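## Task

Grasp the black 2x2 brick of ordinary height and raise it to end at least a hand's width (roughly 10 cm) above the spot where it rested. At the finish, only that brick may be in the gripper, and it must touch nothing except the gripper holding it.

## Robot and tools

Robot: two UFACTORY 850-style six-joint arms, left_arm and right_arm, each ending in a parallel two-finger gripper with a wrist camera. The names are labels only and say nothing about image sides.

Scene frame: origin on the table top midway between the arms, +x out over the table, +z up, left_arm on the +y side. The left_arm base sits at (+0.007, +0.440, 0) m with quat_wxyz (+0.996, 0, 0, +0.088); the right_arm base at (-0.015, -0.498, 0) m with quat_wxyz (+0.999, 0, 0, +0.040). The gripper's fingers point along its own +z and open and close along its own y. The reported end_effector_position is the point between the pads with the fingers shut, about 2 cm short of the tips; closing pushes the tips roughly 10 mm further along +z. Printed hand positions can be off, more so at long reach.

execute_actions takes "actions", a list holding at most one item, and an optional "pictures" boolean (images are included unless set false).
- Empty list: no command, just returns the state.
- Motion: {"rows": [...], "steps": n}. n is 1 to 15 control steps of 1/30 s, default 15. Each row is used for one step; if there are fewer rows than steps, the final row repeats.
- Wait: {"steps": n} with no rows, n up to 300; returns once that many steps have elapsed since the previous result.
Every row is a single list of 14 numbers, each in [-1, 1], covering both arms even if one stays still: left_arm waist, shoulder, elbow, forearm roll, wrist pitch, wrist roll, gripper opening, then the same seven for right_arm.
The six joint entries are offsets, not poses, in scaled units where 1.0 equals 2.036 rad. They are measured from the joint angles printed in the most recent result that lists them; before any such result in the scene, and for later calls within the same reply, they count from wherever the arm is when the action begins. They do not accumulate from row to row. Sending all zeros therefore pulls the arm back to that reference rather than holding still.
The opening entry is absolute: +1 fully open, -1 shut.
Joint ranges (rad), per arm: waist -6.283 to 6.283, shoulder -2.304 to 2.304, elbow -4.224 to 0.061, forearm roll -6.283 to 6.283, wrist pitch -2.164 to 2.164, wrist roll -6.283 to 6.283. A call asking any joint more than 0.010 rad beyond its range is rejected and nothing moves. True ends may differ from these by up to 0.010 rad; a request past the true end is clipped there, reported as "joint sent to its limit" (possibly referring to an earlier action). Absence of that message does not prove there is room left.

Motion limits: each joint target moves at most 3.14 rad/s with about 0.16 s to accelerate, and joints of one arm are slowed together to arrive at once. Per step the target stays within 0.623 rad of the measured angle, and if the targets would place the gripper more than 70 mm from where it is now, all are scaled back. Big moves thus need several calls. The controller may alter or block targets for clearance ("joint command not followed"); HELD marks steps where some of your row was not sent.

Between calls the arms keep heading for the last row's targets until motion has essentially stopped or a step was HELD; after that only a new action moves them further. Fingers already moving continue.

Results: a state line per arm with end_effector_position (m), end_effector_quat_wxyz, and linear and angular velocities in the scene frame. Joint positions and Joint velocities give, per arm, the six joints (rad, rad/s) then the pad gap (m, m/s; 0.084 m is fully open). grip_measured is the actual opening on the command scale.

Gripping: to keep hold, command an opening clearly lower than grip_measured; the bigger the gap, the harder the squeeze (up to about 24 N per pad for objects up to about 6 cm wide). Echoing grip_measured still presses lightly; wider items may slip. Slamming shut can overshoot force and even pop the fingers open. Objects about 0.5 mm or thicker get full force at -1.

Hazards: short tugs on a held part or pushes on loose items may happen. Nothing may leave the table. Do not let the arms collide or press on each other. Load limits (N m): waist 53.4, shoulder 53.4, elbow 44.5, forearm roll 24, wrist pitch 16.9, wrist roll 16.9, including the held object's weight; reaching one triggers a torque fault: the arm backs off that joint slightly, freezes 10 s and drops the rest of the call. Holding loads heats motors: MOTOR HOT appears from 65 °C, and at 80 °C an OVER-TEMPERATURE FAULT brakes the arm until it cools. Avoid drops, slips, slams, hard impacts and forceful pushes; move smoothly with modest effort.

zoom_image: {"camera": name, "region": [x0, y0, x1, y1]} in pixels of that camera's latest image, origin top-left, region at most 504x504. Cameras, all 672x504: cam_head_left, cam_head_right, cam_high, cam_low, cam_left_wrist, cam_right_wrist. The wrist camera frame wrist_camera_optical has +z forward, +x right, +y down in the image.

read_manual: optional "section" (only "licences"); returns URDF licence text, no motion.

finished_scene: {"scene": n} with the current scene number; irreversible, it grades the goal (which must hold) and opens the next task. Replying with no tool call ends everything.

Each tool is called after "Request:" as name(argument=value, ...), one argument or row to a line, values as JSON.

## Session

I'll start by looking at the current state.

Request:
execute_actions(
  actions=[],
)

Scene clock: 0.00 s of 3808.00 s.
left_arm: end_effector_position=(+0.2097, +0.7661, +0.1252) grip_measured=+1.00 end_effector_quat_wxyz=(+0.147, +0.849, +0.496, +0.107) end_effector_velocity=(+0.000, -0.000, -0.000) end_effector_angular_velocity=(-0.000, -0.000, -0.001) | right_arm: end_effector_position=(+0.6543, -0.3992, +0.2687) grip_measured=-0.30 end_effector_quat_wxyz=(+0.128, +0.751, +0.610, +0.217) end_effector_velocity=(+0.000, +0.000, +0.001) end_effector_angular_velocity=(+0.001, -0.001, -0.001)
Joint positions: left_arm=[ 1.067 -0.348 -0.592 -0.95  -0.453  1.091  0.084] | right_arm=[ 0.065 -0.453 -1.144  0.013 -0.181 -1.23   0.031]
Joint velocities: left_arm=[-0.    -0.     0.    -0.    -0.     0.001  0.   ] | right_arm=[-0.     0.001 -0.    -0.     0.001  0.002 -0.   ]
Motor temperatures (°C, as the motors report them): left_arm=[21 18 21 24 27 24] | right_arm=[17 20 23 21 23 23]

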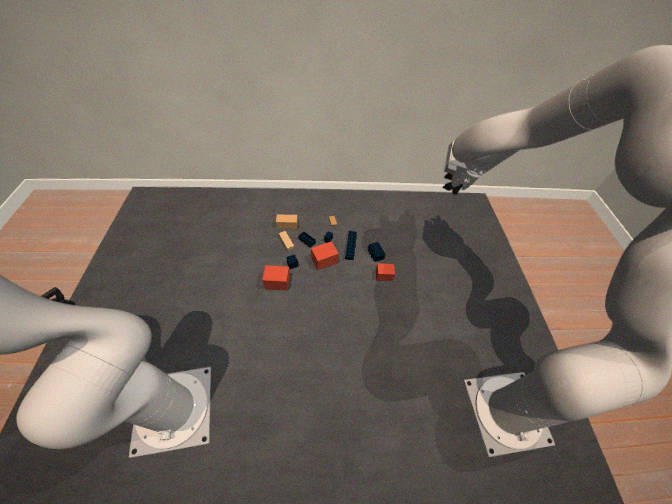

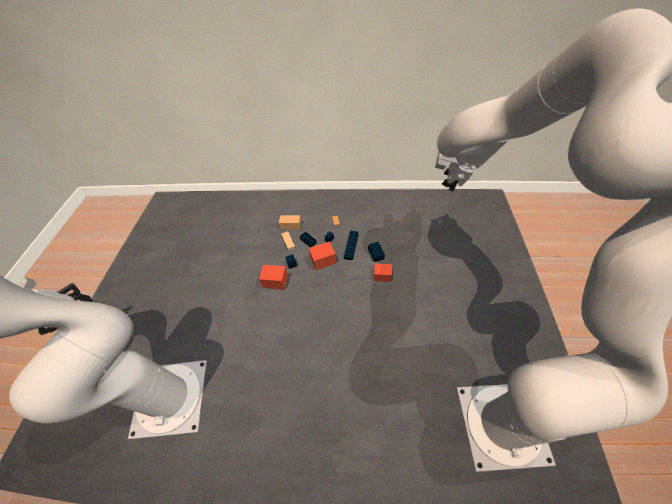

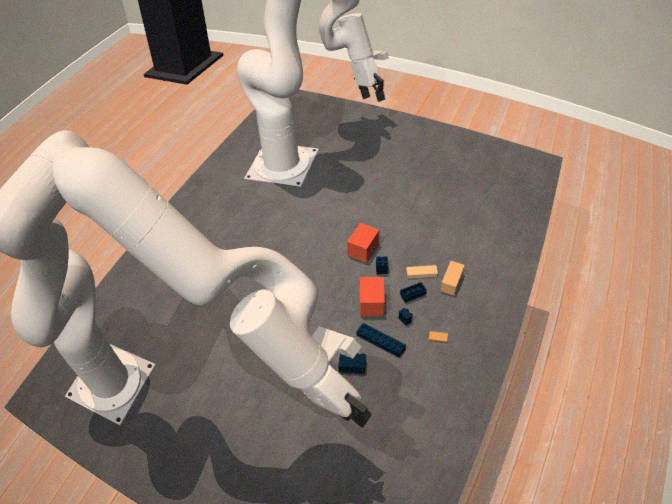

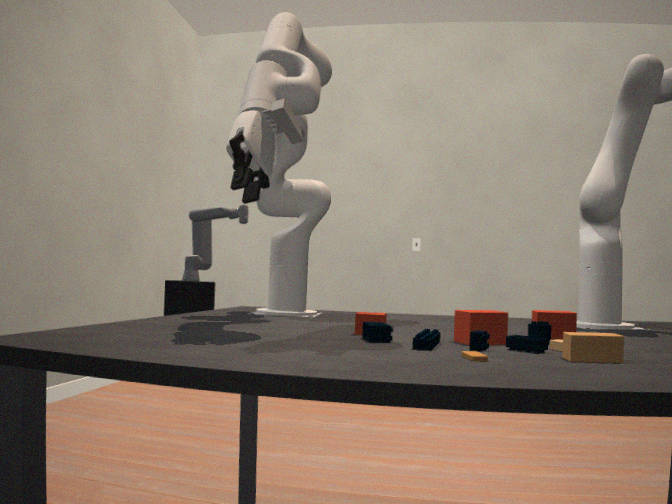

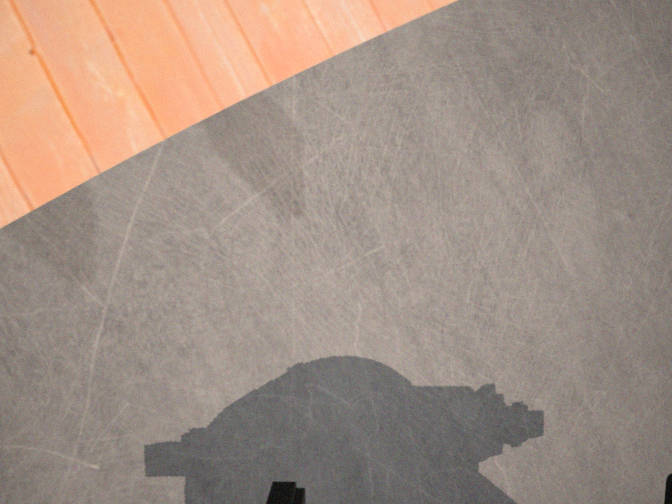

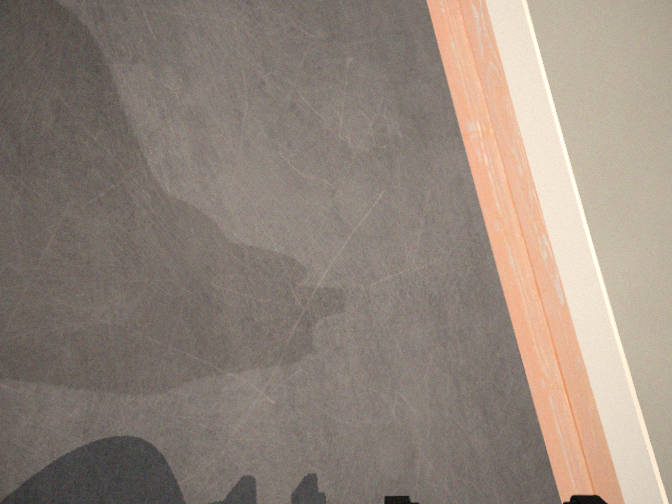

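Request:
zoom_image(
  camera="cam_head_left",
  region=[250, 200, 410, 300],
)

Request:
zoom_image(
  camera="cam_high",
  region=[330, 215, 490, 385],
)

Request:
zoom_image(
  camera="cam_low",
  region=[340, 290, 640, 380],
)

Region (250, 200, 410, 300) of cam_head_left's 672x504 image, scaled by 3.150, with more detail than that image has; it fills the top 315 rows of this view, and the rest is white.

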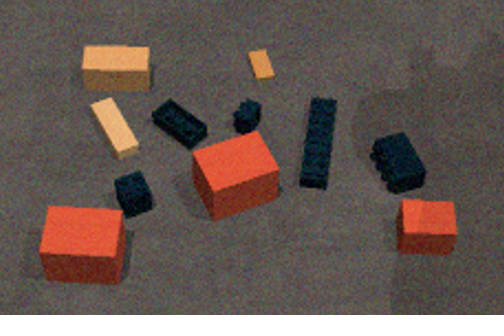

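Region (330, 215, 490, 385) of cam_high's 672x504 image, scaled by 2.965, with more detail than that image has; it fills the left 474 columns of this view, and the rest is white.

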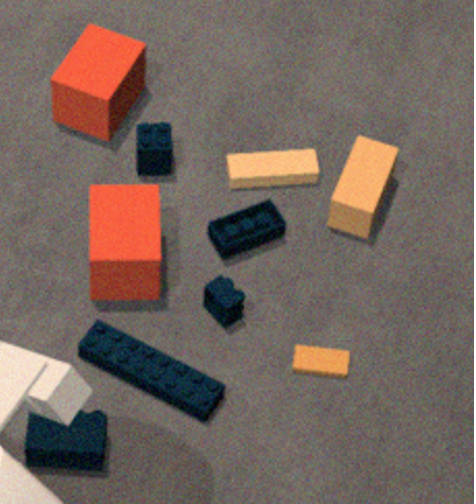

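Region (340, 290, 640, 380) of cam_low's 672x504 image, scaled by 1.680, with more detail than that image has; it fills the top 151 rows of this view, and the rest is white.

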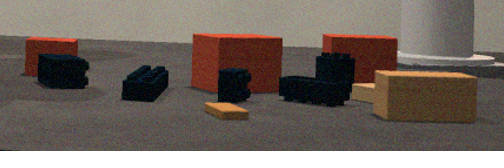

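Request:
execute_actions(
  actions=[
    {"rows": [[-0.8949,-0.2358,-0.5159,0.4666,-0.1775,-0.0486,1,0,0,0,0,0,0,-0.3]], "steps": 15},
  ],
  pictures=false,
)

Request:
execute_actions(
  actions=[
    {"steps": 30},
  ],
)

Scene clock: 120.50 s of 3808.00 s.
left_arm: end_effector_position=(+0.3750, +0.7530, +0.1235) grip_measured=+1.00 end_effector_quat_wxyz=(+0.173, +0.970, +0.163, +0.046) end_effector_velocity=(+0.374, -0.055, +0.041) end_effector_angular_velocity=(+0.283, +0.002, -1.557) | right_arm: end_effector_position=(+0.6543, -0.3992, +0.2687) grip_measured=-0.32 end_effector_quat_wxyz=(+0.128, +0.751, +0.610, +0.217) end_effector_velocity=(+0.000, -0.000, -0.000) end_effector_angular_velocity=(-0.000, +0.000, +0.000)
Joint positions: left_arm=[ 0.69  -0.581 -0.969 -0.573 -0.628  1.043  0.084] | right_arm=[ 0.065 -0.453 -1.144  0.013 -0.181 -1.23   0.03 ]
Joint velocities: left_arm=[-0.818 -0.355 -0.818  0.814 -0.267 -0.074 -0.   ] | right_arm=[-0. -0. -0.  0.  0. -0. -0.]
Motor temperatures (°C, as the motors report them): left_arm=[21 19 21 24 27 24] | right_arm=[17 21 25 21 23 23]
Steps of this call (steps 1 to 90: nothing new was sent; then 117.00 s passed at rest; steps 91 to 105: all 15 steps of this action). Readings (joint positions):
91: left_arm=[1.067 -0.348 -0.592 -0.949 -0.453 1.091] | right_arm=[0.065 -0.453 -1.144 0.013 -0.181 -1.230]
92: left_arm=[1.062 -0.352 -0.597 -0.944 -0.457 1.090] | right_arm=[0.065 -0.453 -1.144 0.013 -0.181 -1.230]
94: left_arm=[1.015 -0.388 -0.644 -0.895 -0.485 1.082] | right_arm=[0.065 -0.453 -1.144 0.013 -0.181 -1.230]
98: left_arm=[0.889 -0.477 -0.770 -0.771 -0.550 1.064] | right_arm=[0.065 -0.453 -1.144 0.013 -0.181 -1.230]
105: the state above

Scene clock: 121.50 s of 3808.00 s.
left_arm: end_effector_position=(+0.6441, +0.5028, +0.1721) grip_measured=+1.00 end_effector_quat_wxyz=(+0.064, +0.930, -0.363, -0.000) end_effector_velocity=(+0.110, -0.389, +0.030) end_effector_angular_velocity=(+0.124, -0.065, -0.806) | right_arm: end_effector_position=(+0.6543, -0.3992, +0.2687) grip_measured=-0.32 end_effector_quat_wxyz=(+0.128, +0.751, +0.610, +0.217) end_effector_velocity=(+0.000, +0.000, +0.001) end_effector_angular_velocity=(+0.000, -0.001, -0.000)
Joint positions: left_arm=[-0.036 -0.758 -1.449 -0.162 -0.762  1.006  0.084] | right_arm=[ 0.065 -0.453 -1.144  0.013 -0.181 -1.23   0.03 ]
Joint velocities: left_arm=[-0.673 -0.08  -0.224  0.188 -0.061 -0.017 -0.   ] | right_arm=[ 0.     0.001 -0.     0.    -0.001  0.    -0.   ]
Motor temperatures (°C, as the motors report them): left_arm=[21 19 21 24 27 24] | right_arm=[17 21 25 21 23 23]
Steps of this call (steps 1 to 30: the robot went on to your last target). Readings (joint positions):
1: left_arm=[0.663 -0.593 -0.996 -0.546 -0.637 1.040] | right_arm=[0.065 -0.453 -1.144 0.013 -0.181 -1.230]
2: left_arm=[0.637 -0.603 -1.022 -0.521 -0.645 1.038] | right_arm=[0.065 -0.453 -1.144 0.013 -0.181 -1.230]
4: left_arm=[0.586 -0.623 -1.073 -0.476 -0.660 1.034] | right_arm=[0.065 -0.453 -1.144 0.013 -0.181 -1.230]
8: left_arm=[0.486 -0.655 -1.165 -0.400 -0.684 1.028] | right_arm=[0.065 -0.453 -1.144 0.013 -0.181 -1.230]
30: the state above

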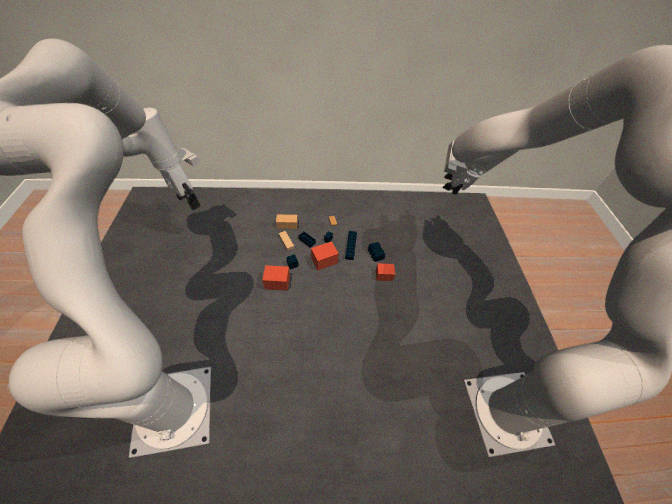

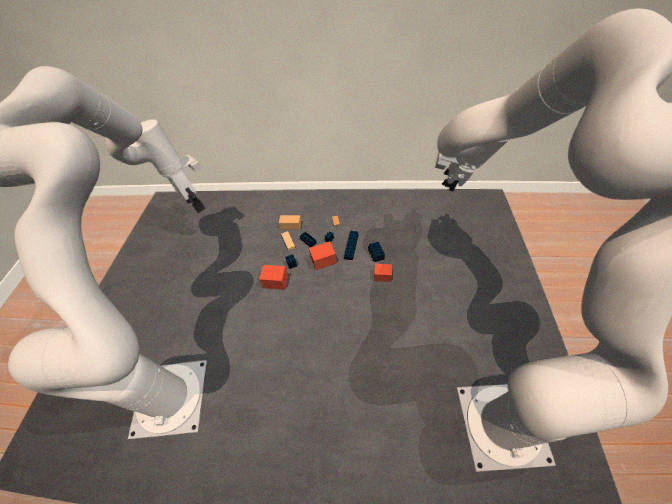

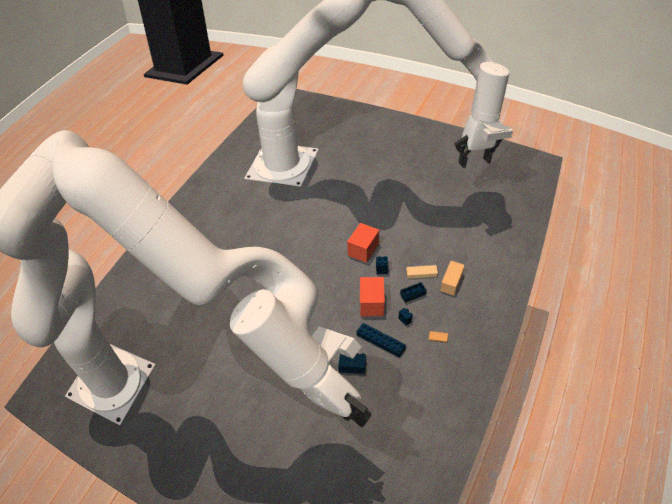

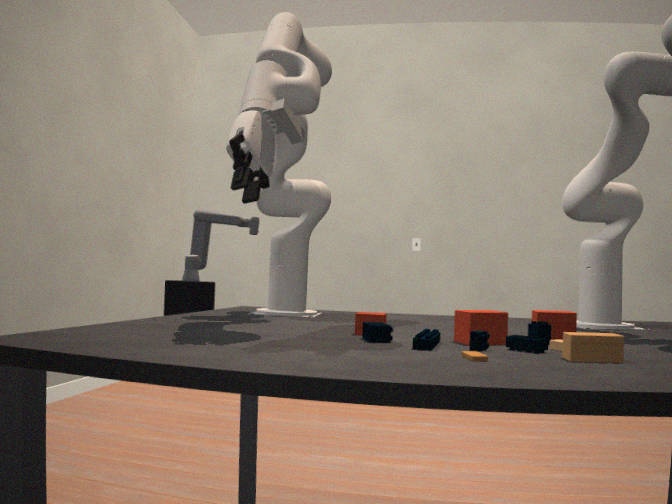

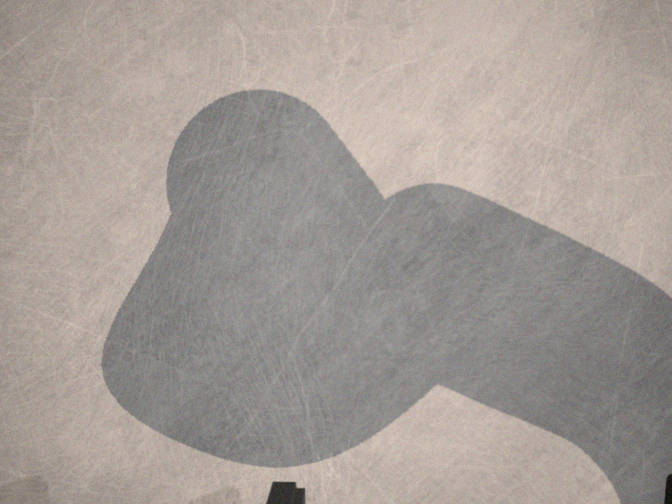

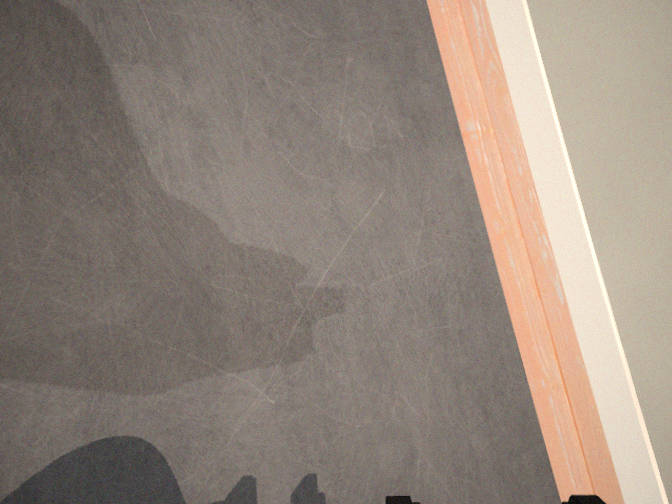

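Request:
execute_actions(
  actions=[
    {"steps": 60},
  ],
)

Scene clock: 123.50 s of 3808.00 s.
left_arm: end_effector_position=(+0.5934, +0.0574, +0.2001) grip_measured=+1.00 end_effector_quat_wxyz=(+0.000, -0.707, +0.707, +0.000) end_effector_velocity=(-0.000, -0.001, -0.000) end_effector_angular_velocity=(-0.000, -0.000, -0.002) | right_arm: end_effector_position=(+0.6543, -0.3992, +0.2687) grip_measured=-0.32 end_effector_quat_wxyz=(+0.128, +0.751, +0.610, +0.217) end_effector_velocity=(-0.000, -0.000, +0.000) end_effector_angular_velocity=(+0.001, +0.001, -0.002)
Joint positions: left_arm=[-0.755 -0.828 -1.642  0.    -0.814  0.992  0.084] | right_arm=[ 0.065 -0.453 -1.144  0.013 -0.181 -1.23   0.03 ]
Joint velocities: left_arm=[-0.002 -0.    -0.001 -0.     0.     0.001 -0.   ] | right_arm=[ 0.     0.001  0.001 -0.    -0.001  0.003 -0.   ]
Motor temperatures (°C, as the motors report them): left_arm=[21 19 21 24 27 24] | right_arm=[17 21 25 21 23 23]
Steps of this call (steps 1 to 60: the robot went on to your last target). Readings (joint positions):
1: left_arm=[-0.058 -0.760 -1.456 -0.156 -0.764 1.006] | right_arm=[0.065 -0.453 -1.144 0.013 -0.181 -1.230]
2: left_arm=[-0.080 -0.763 -1.463 -0.150 -0.766 1.005] | right_arm=[0.065 -0.453 -1.144 0.013 -0.181 -1.230]
4: left_arm=[-0.125 -0.768 -1.476 -0.139 -0.769 1.004] | right_arm=[0.065 -0.453 -1.144 0.013 -0.181 -1.230]
8: left_arm=[-0.212 -0.776 -1.500 -0.119 -0.776 1.003] | right_arm=[0.065 -0.453 -1.144 0.013 -0.181 -1.230]
60: the state above
All arms were judged still, so your last target was given up. Only a new action makes them travel on or press farther. Fingers that are still opening or closing keep moving.

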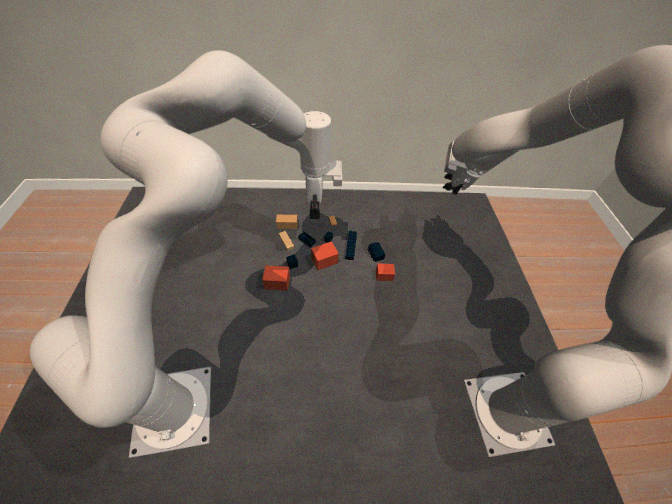

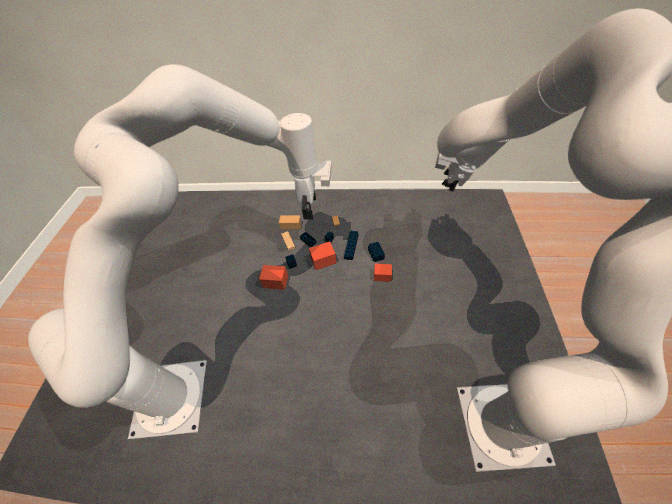

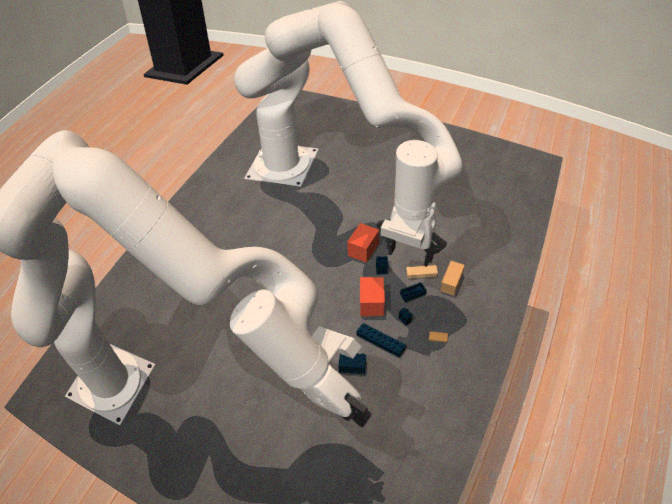

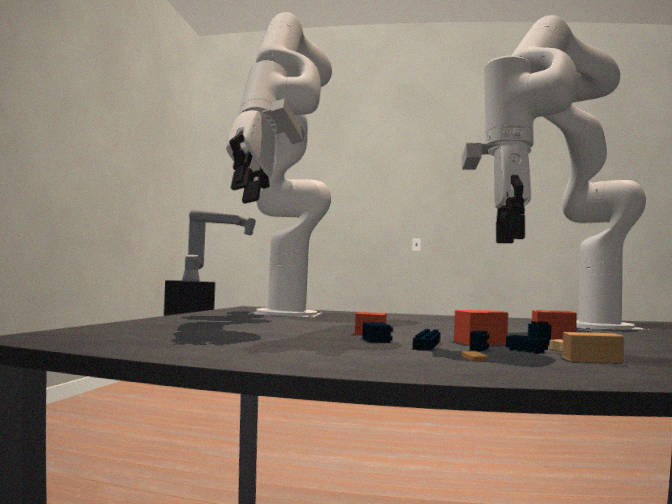

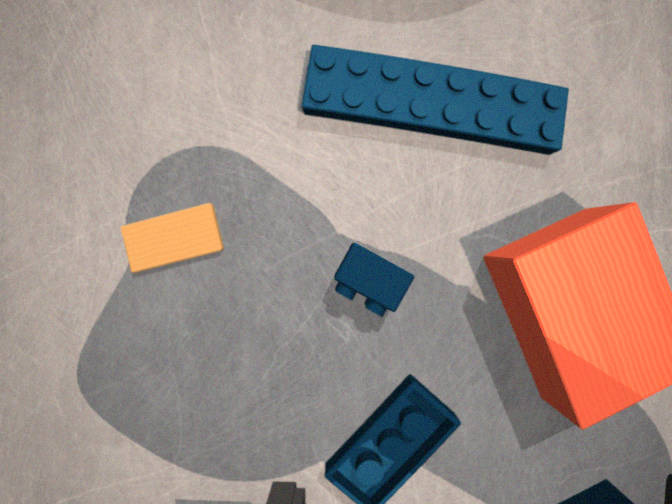

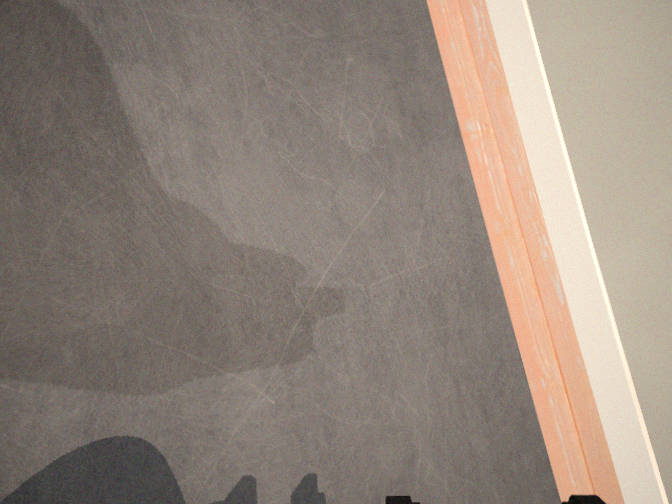

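Request:
zoom_image(
  camera="cam_left_wrist",
  region=[290, 210, 458, 336],
)

Request:
zoom_image(
  camera="cam_left_wrist",
  region=[240, 420, 672, 504],
)

Region (290, 210, 458, 336) of cam_left_wrist's 672x504 image, scaled by 3.000, with more detail than that image has; it fills the top 378 rows of this view, and the rest is white.

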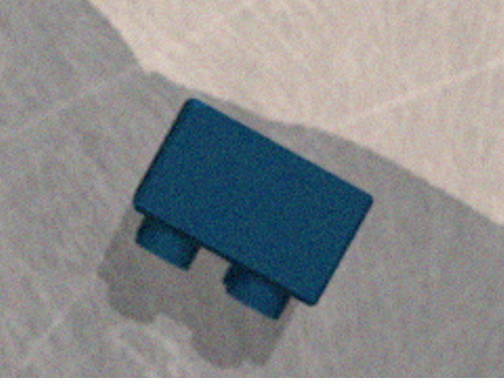

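Region (240, 420, 672, 504) of cam_left_wrist's 672x504 image, scaled by 1.167, with more detail than that image has; it fills the top 98 rows of this view, and the rest is white.

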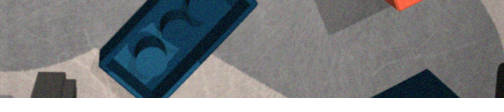

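Request:
execute_actions(
  actions=[
    {"rows": [[-0.0254,-0.1189,-0.0908,0,0.0282,0.2188,0.3,0,0,0,0,0,0,-0.3]], "steps": 15},
  ],
  pictures=false,
)

Request:
execute_actions(
  actions=[
    {"steps": 15},
  ],
)

Scene clock: 244.00 s of 3808.00 s.
left_arm: end_effector_position=(+0.6078, +0.0030, +0.1019) grip_measured=+0.29 end_effector_quat_wxyz=(-0.000, -0.516, +0.856, +0.000) end_effector_velocity=(+0.016, -0.019, -0.006) end_effector_angular_velocity=(-0.024, -0.034, -0.145) | right_arm: end_effector_position=(+0.6543, -0.3992, +0.2687) grip_measured=-0.32 end_effector_quat_wxyz=(+0.128, +0.751, +0.610, +0.217) end_effector_velocity=(-0.000, +0.000, +0.000) end_effector_angular_velocity=(-0.000, -0.000, +0.001)
Joint positions: left_arm=[-0.806 -1.065 -1.822  0.    -0.758  1.428  0.056] | right_arm=[ 0.065 -0.453 -1.144  0.013 -0.181 -1.23   0.03 ]
Joint velocities: left_arm=[-0.008 -0.047 -0.072  0.001  0.017  0.136 -0.   ] | right_arm=[-0.     0.001 -0.     0.    -0.001 -0.001 -0.   ]
Motor temperatures (°C, as the motors report them): left_arm=[21 21 23 24 27 24] | right_arm=[17 21 25 21 23 23]
Steps of this call (steps 1 to 90: nothing new was sent; then 117.00 s passed at rest; steps 91 to 105: all 15 steps of this action). Readings (joint positions):
91: left_arm=[-0.755 -0.828 -1.642 0.000 -0.814 0.992] | right_arm=[0.065 -0.453 -1.144 0.013 -0.181 -1.230]
92: left_arm=[-0.755 -0.830 -1.645 0.000 -0.814 0.998] | right_arm=[0.065 -0.453 -1.144 0.013 -0.181 -1.230]
94: left_arm=[-0.761 -0.858 -1.668 0.000 -0.807 1.053] | right_arm=[0.065 -0.453 -1.144 0.013 -0.181 -1.230]
98: left_arm=[-0.786 -0.971 -1.749 0.000 -0.781 1.253] | right_arm=[0.065 -0.453 -1.144 0.013 -0.181 -1.230]
105: the state above

Scene clock: 244.50 s of 3808.00 s.
left_arm: end_effector_position=(+0.6083, +0.0019, +0.1004) grip_measured=+0.29 end_effector_quat_wxyz=(+0.000, -0.512, +0.859, -0.000) end_effector_velocity=(-0.000, +0.001, -0.001) end_effector_angular_velocity=(+0.001, +0.002, -0.002) | right_arm: end_effector_position=(+0.6543, -0.3992, +0.2687) grip_measured=-0.32 end_effector_quat_wxyz=(+0.128, +0.751, +0.610, +0.217) end_effector_velocity=(-0.000, -0.000, -0.001) end_effector_angular_velocity=(-0.001, +0.002, +0.001)
Joint positions: left_arm=[-0.807 -1.07  -1.827  0.    -0.757  1.437  0.056] | right_arm=[ 0.065 -0.453 -1.144  0.013 -0.181 -1.23   0.03 ]
Joint velocities: left_arm=[ 0.    -0.001  0.001 -0.    -0.     0.002  0.   ] | right_arm=[-0.    -0.     0.     0.    -0.002 -0.001 -0.   ]
Motor temperatures (°C, as the motors report them): left_arm=[21 21 23 24 27 24] | right_arm=[17 21 25 21 23 23]
Steps of this call (steps 1 to 15: the robot went on to your last target). Readings (joint positions):
1: left_arm=[-0.806 -1.066 -1.824 0.000 -0.758 1.431] | right_arm=[0.065 -0.453 -1.144 0.013 -0.181 -1.230]
2: left_arm=[-0.806 -1.067 -1.825 0.000 -0.757 1.433] | right_arm=[0.065 -0.453 -1.144 0.013 -0.181 -1.230]
4: left_arm=[-0.806 -1.068 -1.826 0.000 -0.757 1.436] | right_arm=[0.065 -0.453 -1.144 0.013 -0.181 -1.230]
8: left_arm=[-0.806 -1.069 -1.827 0.000 -0.757 1.437] | right_arm=[0.065 -0.453 -1.144 0.013 -0.181 -1.230]
15: the state above
All arms were judged still, so your last target was given up. Only a new action makes them travel on or press farther. Fingers that are still opening or closing keep moving.

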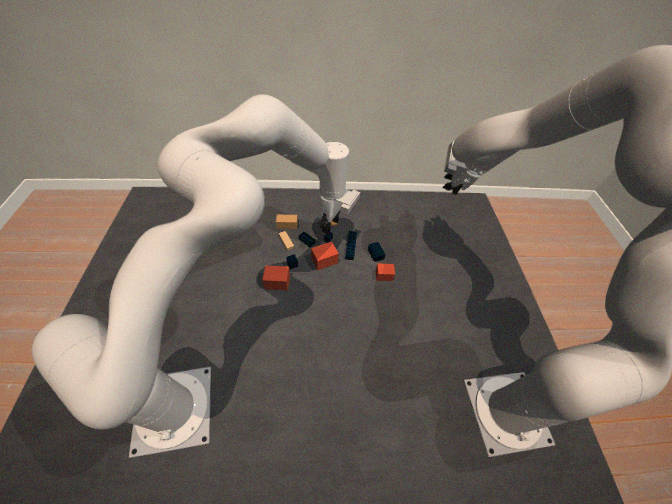

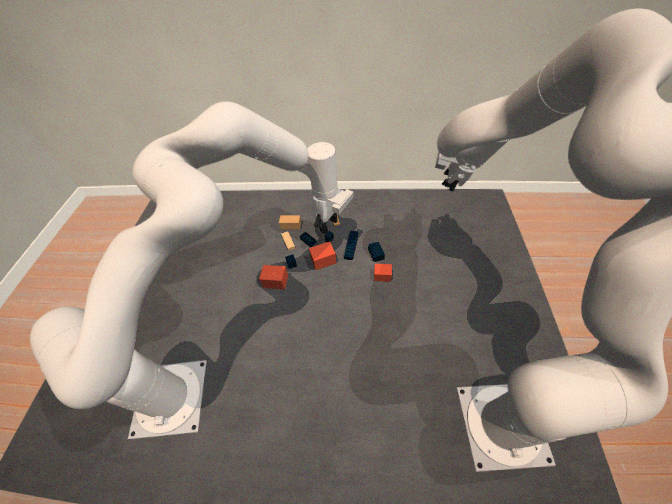

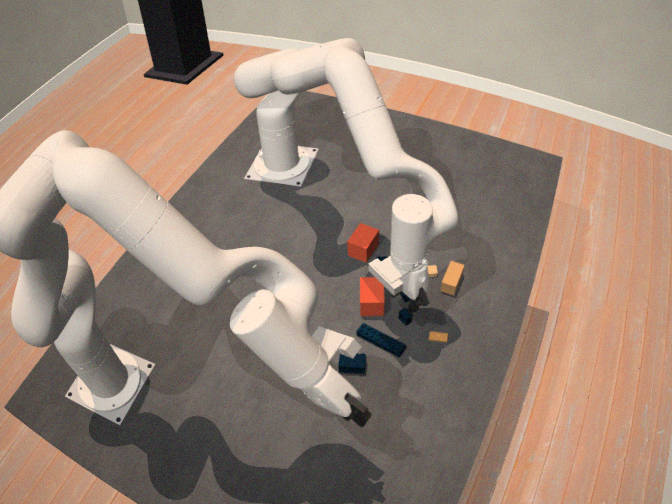

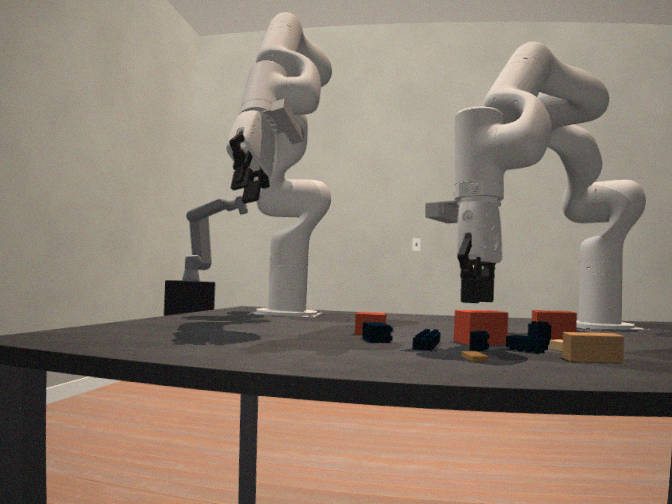

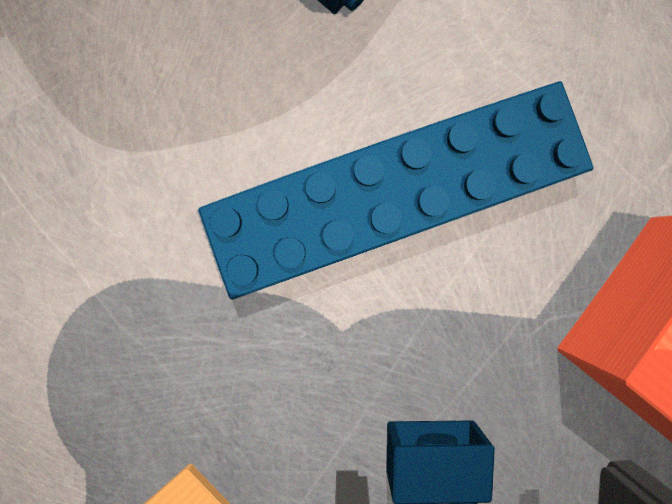

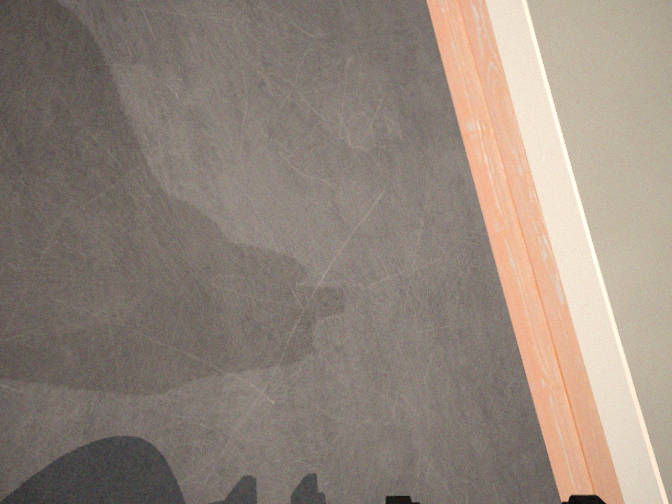

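Request:
zoom_image(
  camera="cam_low",
  region=[420, 240, 540, 370],
)

Request:
zoom_image(
  camera="cam_left_wrist",
  region=[320, 400, 672, 504],
)

Region (420, 240, 540, 370) of cam_low's 672x504 image, scaled by 3.877, with more detail than that image has; it fills the left 465 columns of this view, and the rest is white.

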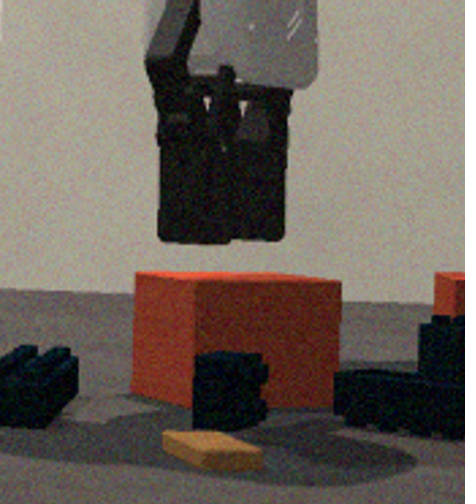

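Region (320, 400, 672, 504) of cam_left_wrist's 672x504 image, scaled by 1.432, with more detail than that image has; it fills the top 149 rows of this view, and the rest is white.

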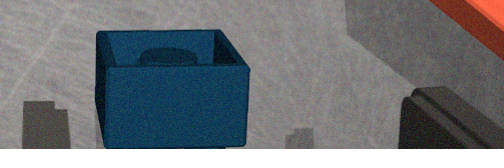

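Request:
execute_actions(
  actions=[
    {"rows": [[0.0001,-0.0016,-0.0004,0,0.0011,0.0005,0.3,0,0,0,0,0,0,-0.3],[0.0003,-0.0058,-0.0016,0,0.0042,0.0018,0.3,0,0,0,0,0,0,-0.3],[0.0006,-0.012,-0.0032,0,0.0088,0.0038,0.3,0,0,0,0,0,0,-0.3],[0.001,-0.0196,-0.0053,0,0.0143,0.0061,0.3,0,0,0,0,0,0,-0.3],[0.0014,-0.0279,-0.0075,0,0.0204,0.0087,0.3,0,0,0,0,0,0,-0.3],[0.0017,-0.0361,-0.0097,0,0.0264,0.0113,0.3,0,0,0,0,0,0,-0.3],[0.0021,-0.0437,-0.0118,0,0.0319,0.0136,0.3,0,0,0,0,0,0,-0.3],[0.0024,-0.0499,-0.0134,0,0.0365,0.0156,0.3,0,0,0,0,0,0,-0.3],[0.0026,-0.0541,-0.0146,0,0.0396,0.0169,0.3,0,0,0,0,0,0,-0.3],[0.0027,-0.0557,-0.015,0,0.0407,0.0174,0.3,0,0,0,0,0,0,-0.3]], "steps": 15},
  ],
  pictures=false,
)

Request:
execute_actions(
  actions=[
    {"steps": 6},
  ],
  pictures=true,
)

Request:
execute_actions(
  actions=[
    {"rows": [[0,0,0,0,0,0,0.18,0,0,0,0,0,0,-0.3],[0,0,0,0,0,0,0.06,0,0,0,0,0,0,-0.3],[0,0,0,0,0,0,-0.05,0,0,0,0,0,0,-0.3],[0,0,0,0,0,0,-0.14,0,0,0,0,0,0,-0.3],[0,0,0,0,0,0,-0.21,0,0,0,0,0,0,-0.3],[0,0,0,0,0,0,-0.27,0,0,0,0,0,0,-0.3],[0,0,0,0,0,0,-0.33,0,0,0,0,0,0,-0.3],[0,0,0,0,0,0,-0.4,0,0,0,0,0,0,-0.3],[0,0,0,0,0,0,-0.48,0,0,0,0,0,0,-0.3],[0,0,0,0,0,0,-0.58,0,0,0,0,0,0,-0.3],[0,0,0,0,0,0,-0.7,0,0,0,0,0,0,-0.3],[0,0,0,0,0,0,-0.8,0,0,0,0,0,0,-0.3],[0,0,0,0,0,0,-0.9,0,0,0,0,0,0,-0.3],[0,0,0,0,0,0,-1,0,0,0,0,0,0,-0.3]], "steps": 15},
  ],
  pictures=false,
)

Scene clock: 352.13 s of 3808.00 s.
left_arm: end_effector_position=(+0.6105, +0.0051, +0.0299) grip_measured=+0.29 end_effector_quat_wxyz=(-0.000, -0.499, +0.866, +0.001) end_effector_velocity=(+0.012, -0.008, -0.019) end_effector_angular_velocity=(-0.023, -0.032, -0.020) | right_arm: end_effector_position=(+0.6543, -0.3992, +0.2687) grip_measured=-0.32 end_effector_quat_wxyz=(+0.128, +0.751, +0.610, +0.217) end_effector_velocity=(+0.000, -0.000, -0.001) end_effector_angular_velocity=(+0.001, -0.001, -0.001)
Joint positions: left_arm=[-0.801 -1.179 -1.855  0.    -0.678  1.471  0.056] | right_arm=[ 0.065 -0.453 -1.144  0.013 -0.181 -1.23   0.03 ]
Joint velocities: left_arm=[ 0.    -0.044 -0.035  0.     0.049  0.02   0.   ] | right_arm=[-0.    -0.001  0.    -0.001  0.002  0.002 -0.   ]
Motor temperatures (°C, as the motors report them): left_arm=[21 21 23 24 27 24] | right_arm=[17 21 26 21 23 23]
Steps of this call (steps 1 to 90: nothing new was sent; then 104.13 s passed at rest; steps 91 to 105: all 15 steps of this action). Readings (joint positions):
91: left_arm=[-0.807 -1.070 -1.827 0.000 -0.757 1.437] | right_arm=[0.065 -0.453 -1.144 0.013 -0.181 -1.230]
92: left_arm=[-0.807 -1.070 -1.827 0.000 -0.756 1.438] | right_arm=[0.065 -0.453 -1.144 0.013 -0.181 -1.230]
94: left_arm=[-0.806 -1.076 -1.829 0.000 -0.752 1.440] | right_arm=[0.065 -0.453 -1.144 0.013 -0.181 -1.230]
98: left_arm=[-0.804 -1.117 -1.840 0.000 -0.722 1.452] | right_arm=[0.065 -0.453 -1.144 0.013 -0.181 -1.230]
105: the state above

Scene clock: 352.33 s of 3808.00 s.
left_arm: end_effector_position=(+0.6114, +0.0046, +0.0286) grip_measured=+0.29 end_effector_quat_wxyz=(+0.000, -0.499, +0.867, -0.001) end_effector_velocity=(-0.001, +0.001, -0.005) end_effector_angular_velocity=(+0.002, +0.003, -0.001) | right_arm: end_effector_position=(+0.6543, -0.3992, +0.2687) grip_measured=-0.32 end_effector_quat_wxyz=(+0.128, +0.751, +0.610, +0.217) end_effector_velocity=(-0.000, -0.000, -0.000) end_effector_angular_velocity=(-0.001, +0.001, +0.001)
Joint positions: left_arm=[-0.801 -1.182 -1.858  0.    -0.674  1.473  0.056] | right_arm=[ 0.065 -0.453 -1.144  0.013 -0.181 -1.23   0.03 ]
Joint velocities: left_arm=[-0.    -0.006  0.001  0.     0.003  0.001 -0.   ] | right_arm=[-0.    -0.001 -0.    -0.    -0.    -0.    -0.   ]
Motor temperatures (°C, as the motors report them): left_arm=[21 21 23 24 27 24] | right_arm=[17 21 26 21 23 23]
Steps of this call (steps 1 to 6: the robot went on to your last target). Readings (joint positions):
1: left_arm=[-0.801 -1.180 -1.856 0.000 -0.676 1.472] | right_arm=[0.065 -0.453 -1.144 0.013 -0.181 -1.230]
2: left_arm=[-0.801 -1.181 -1.857 0.000 -0.675 1.472] | right_arm=[0.065 -0.453 -1.144 0.013 -0.181 -1.230]
4: left_arm=[-0.801 -1.182 -1.857 0.000 -0.675 1.472] | right_arm=[0.065 -0.453 -1.144 0.013 -0.181 -1.230]
6: the state above

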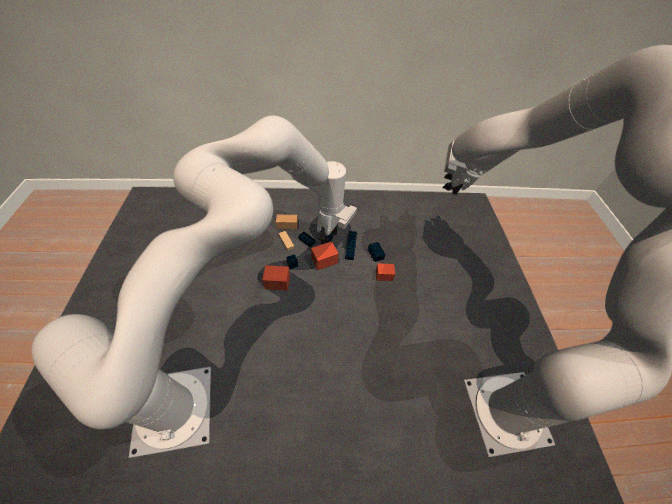

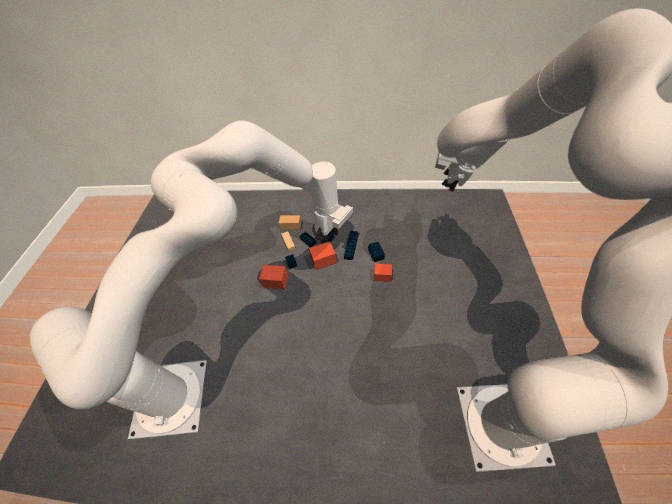

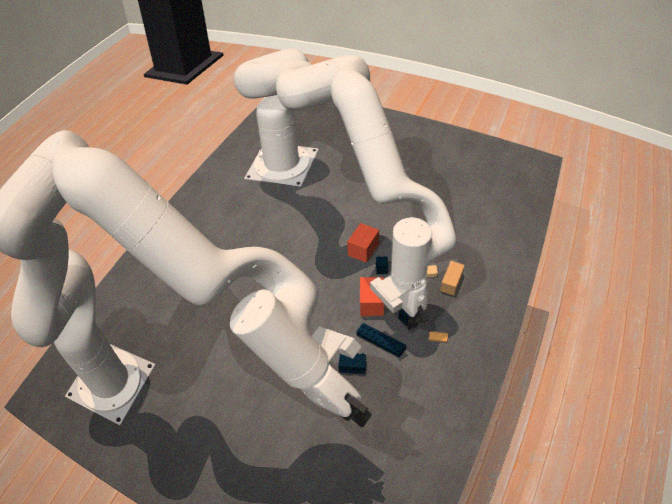

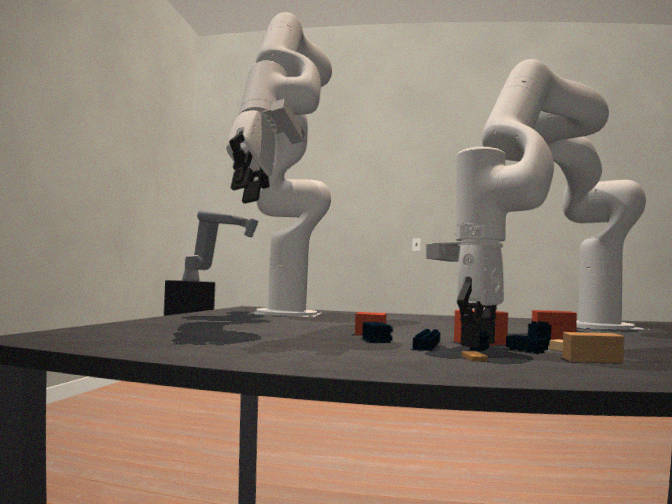

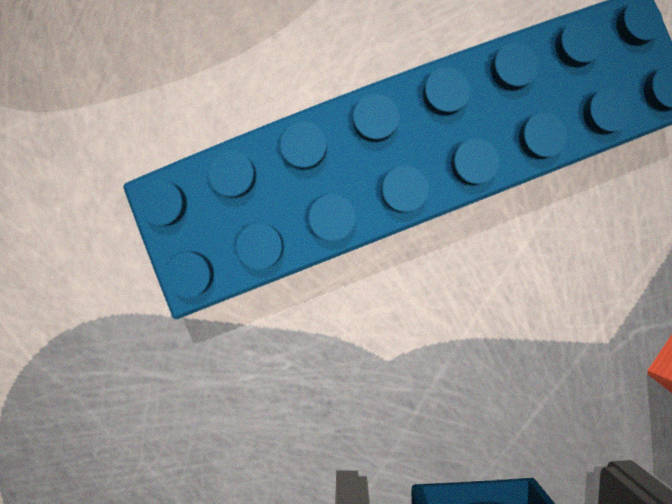

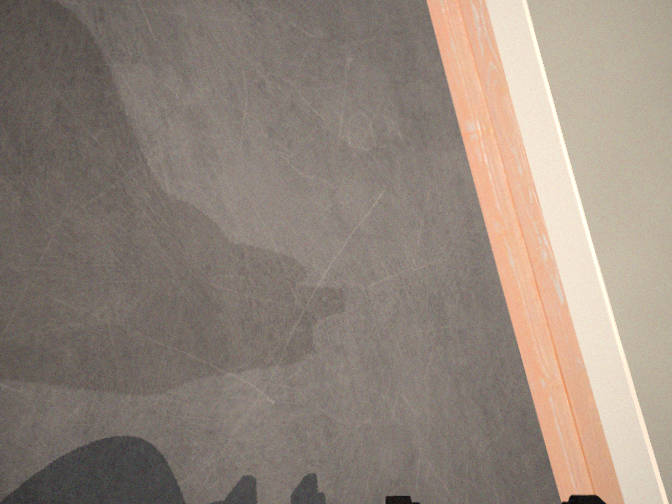

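Scene clock: 352.83 s of 3808.00 s.
left_arm: end_effector_position=(+0.6114, +0.0046, +0.0287) grip_measured=-0.29 end_effector_quat_wxyz=(+0.000, -0.499, +0.867, -0.001) end_effector_velocity=(+0.001, +0.001, -0.001) end_effector_angular_velocity=(+0.000, +0.000, +0.001) | right_arm: end_effector_position=(+0.6543, -0.3992, +0.2687) grip_measured=-0.32 end_effector_quat_wxyz=(+0.128, +0.751, +0.610, +0.217) end_effector_velocity=(-0.000, -0.000, -0.002) end_effector_angular_velocity=(+0.000, +0.003, -0.001)
Joint positions: left_arm=[-0.801 -1.182 -1.858  0.    -0.674  1.473  0.032] | right_arm=[ 0.065 -0.453 -1.144  0.013 -0.181 -1.23   0.03 ]
Joint velocities: left_arm=[ 0.002 -0.001 -0.     0.     0.001  0.001  0.   ] | right_arm=[-0.    -0.002 -0.    -0.    -0.001  0.002  0.   ]
Motor temperatures (°C, as the motors report them): left_arm=[21 21 23 24 27 24] | right_arm=[17 21 26 21 23 23]
Steps of this call (steps 1 to 15: all 15 steps of this action). Readings (joint positions):
1: left_arm=[-0.801 -1.182 -1.858 0.000 -0.674 1.473] | right_arm=[0.065 -0.453 -1.144 0.013 -0.181 -1.230]
2: left_arm=[-0.801 -1.182 -1.857 0.000 -0.674 1.473] | right_arm=[0.065 -0.453 -1.144 0.013 -0.181 -1.230]
4: left_arm=[-0.801 -1.182 -1.858 0.000 -0.674 1.473] | right_arm=[0.065 -0.453 -1.144 0.013 -0.181 -1.230]
8: left_arm=[-0.801 -1.182 -1.858 0.000 -0.674 1.473] | right_arm=[0.065 -0.453 -1.144 0.013 -0.181 -1.230]
15: the state above


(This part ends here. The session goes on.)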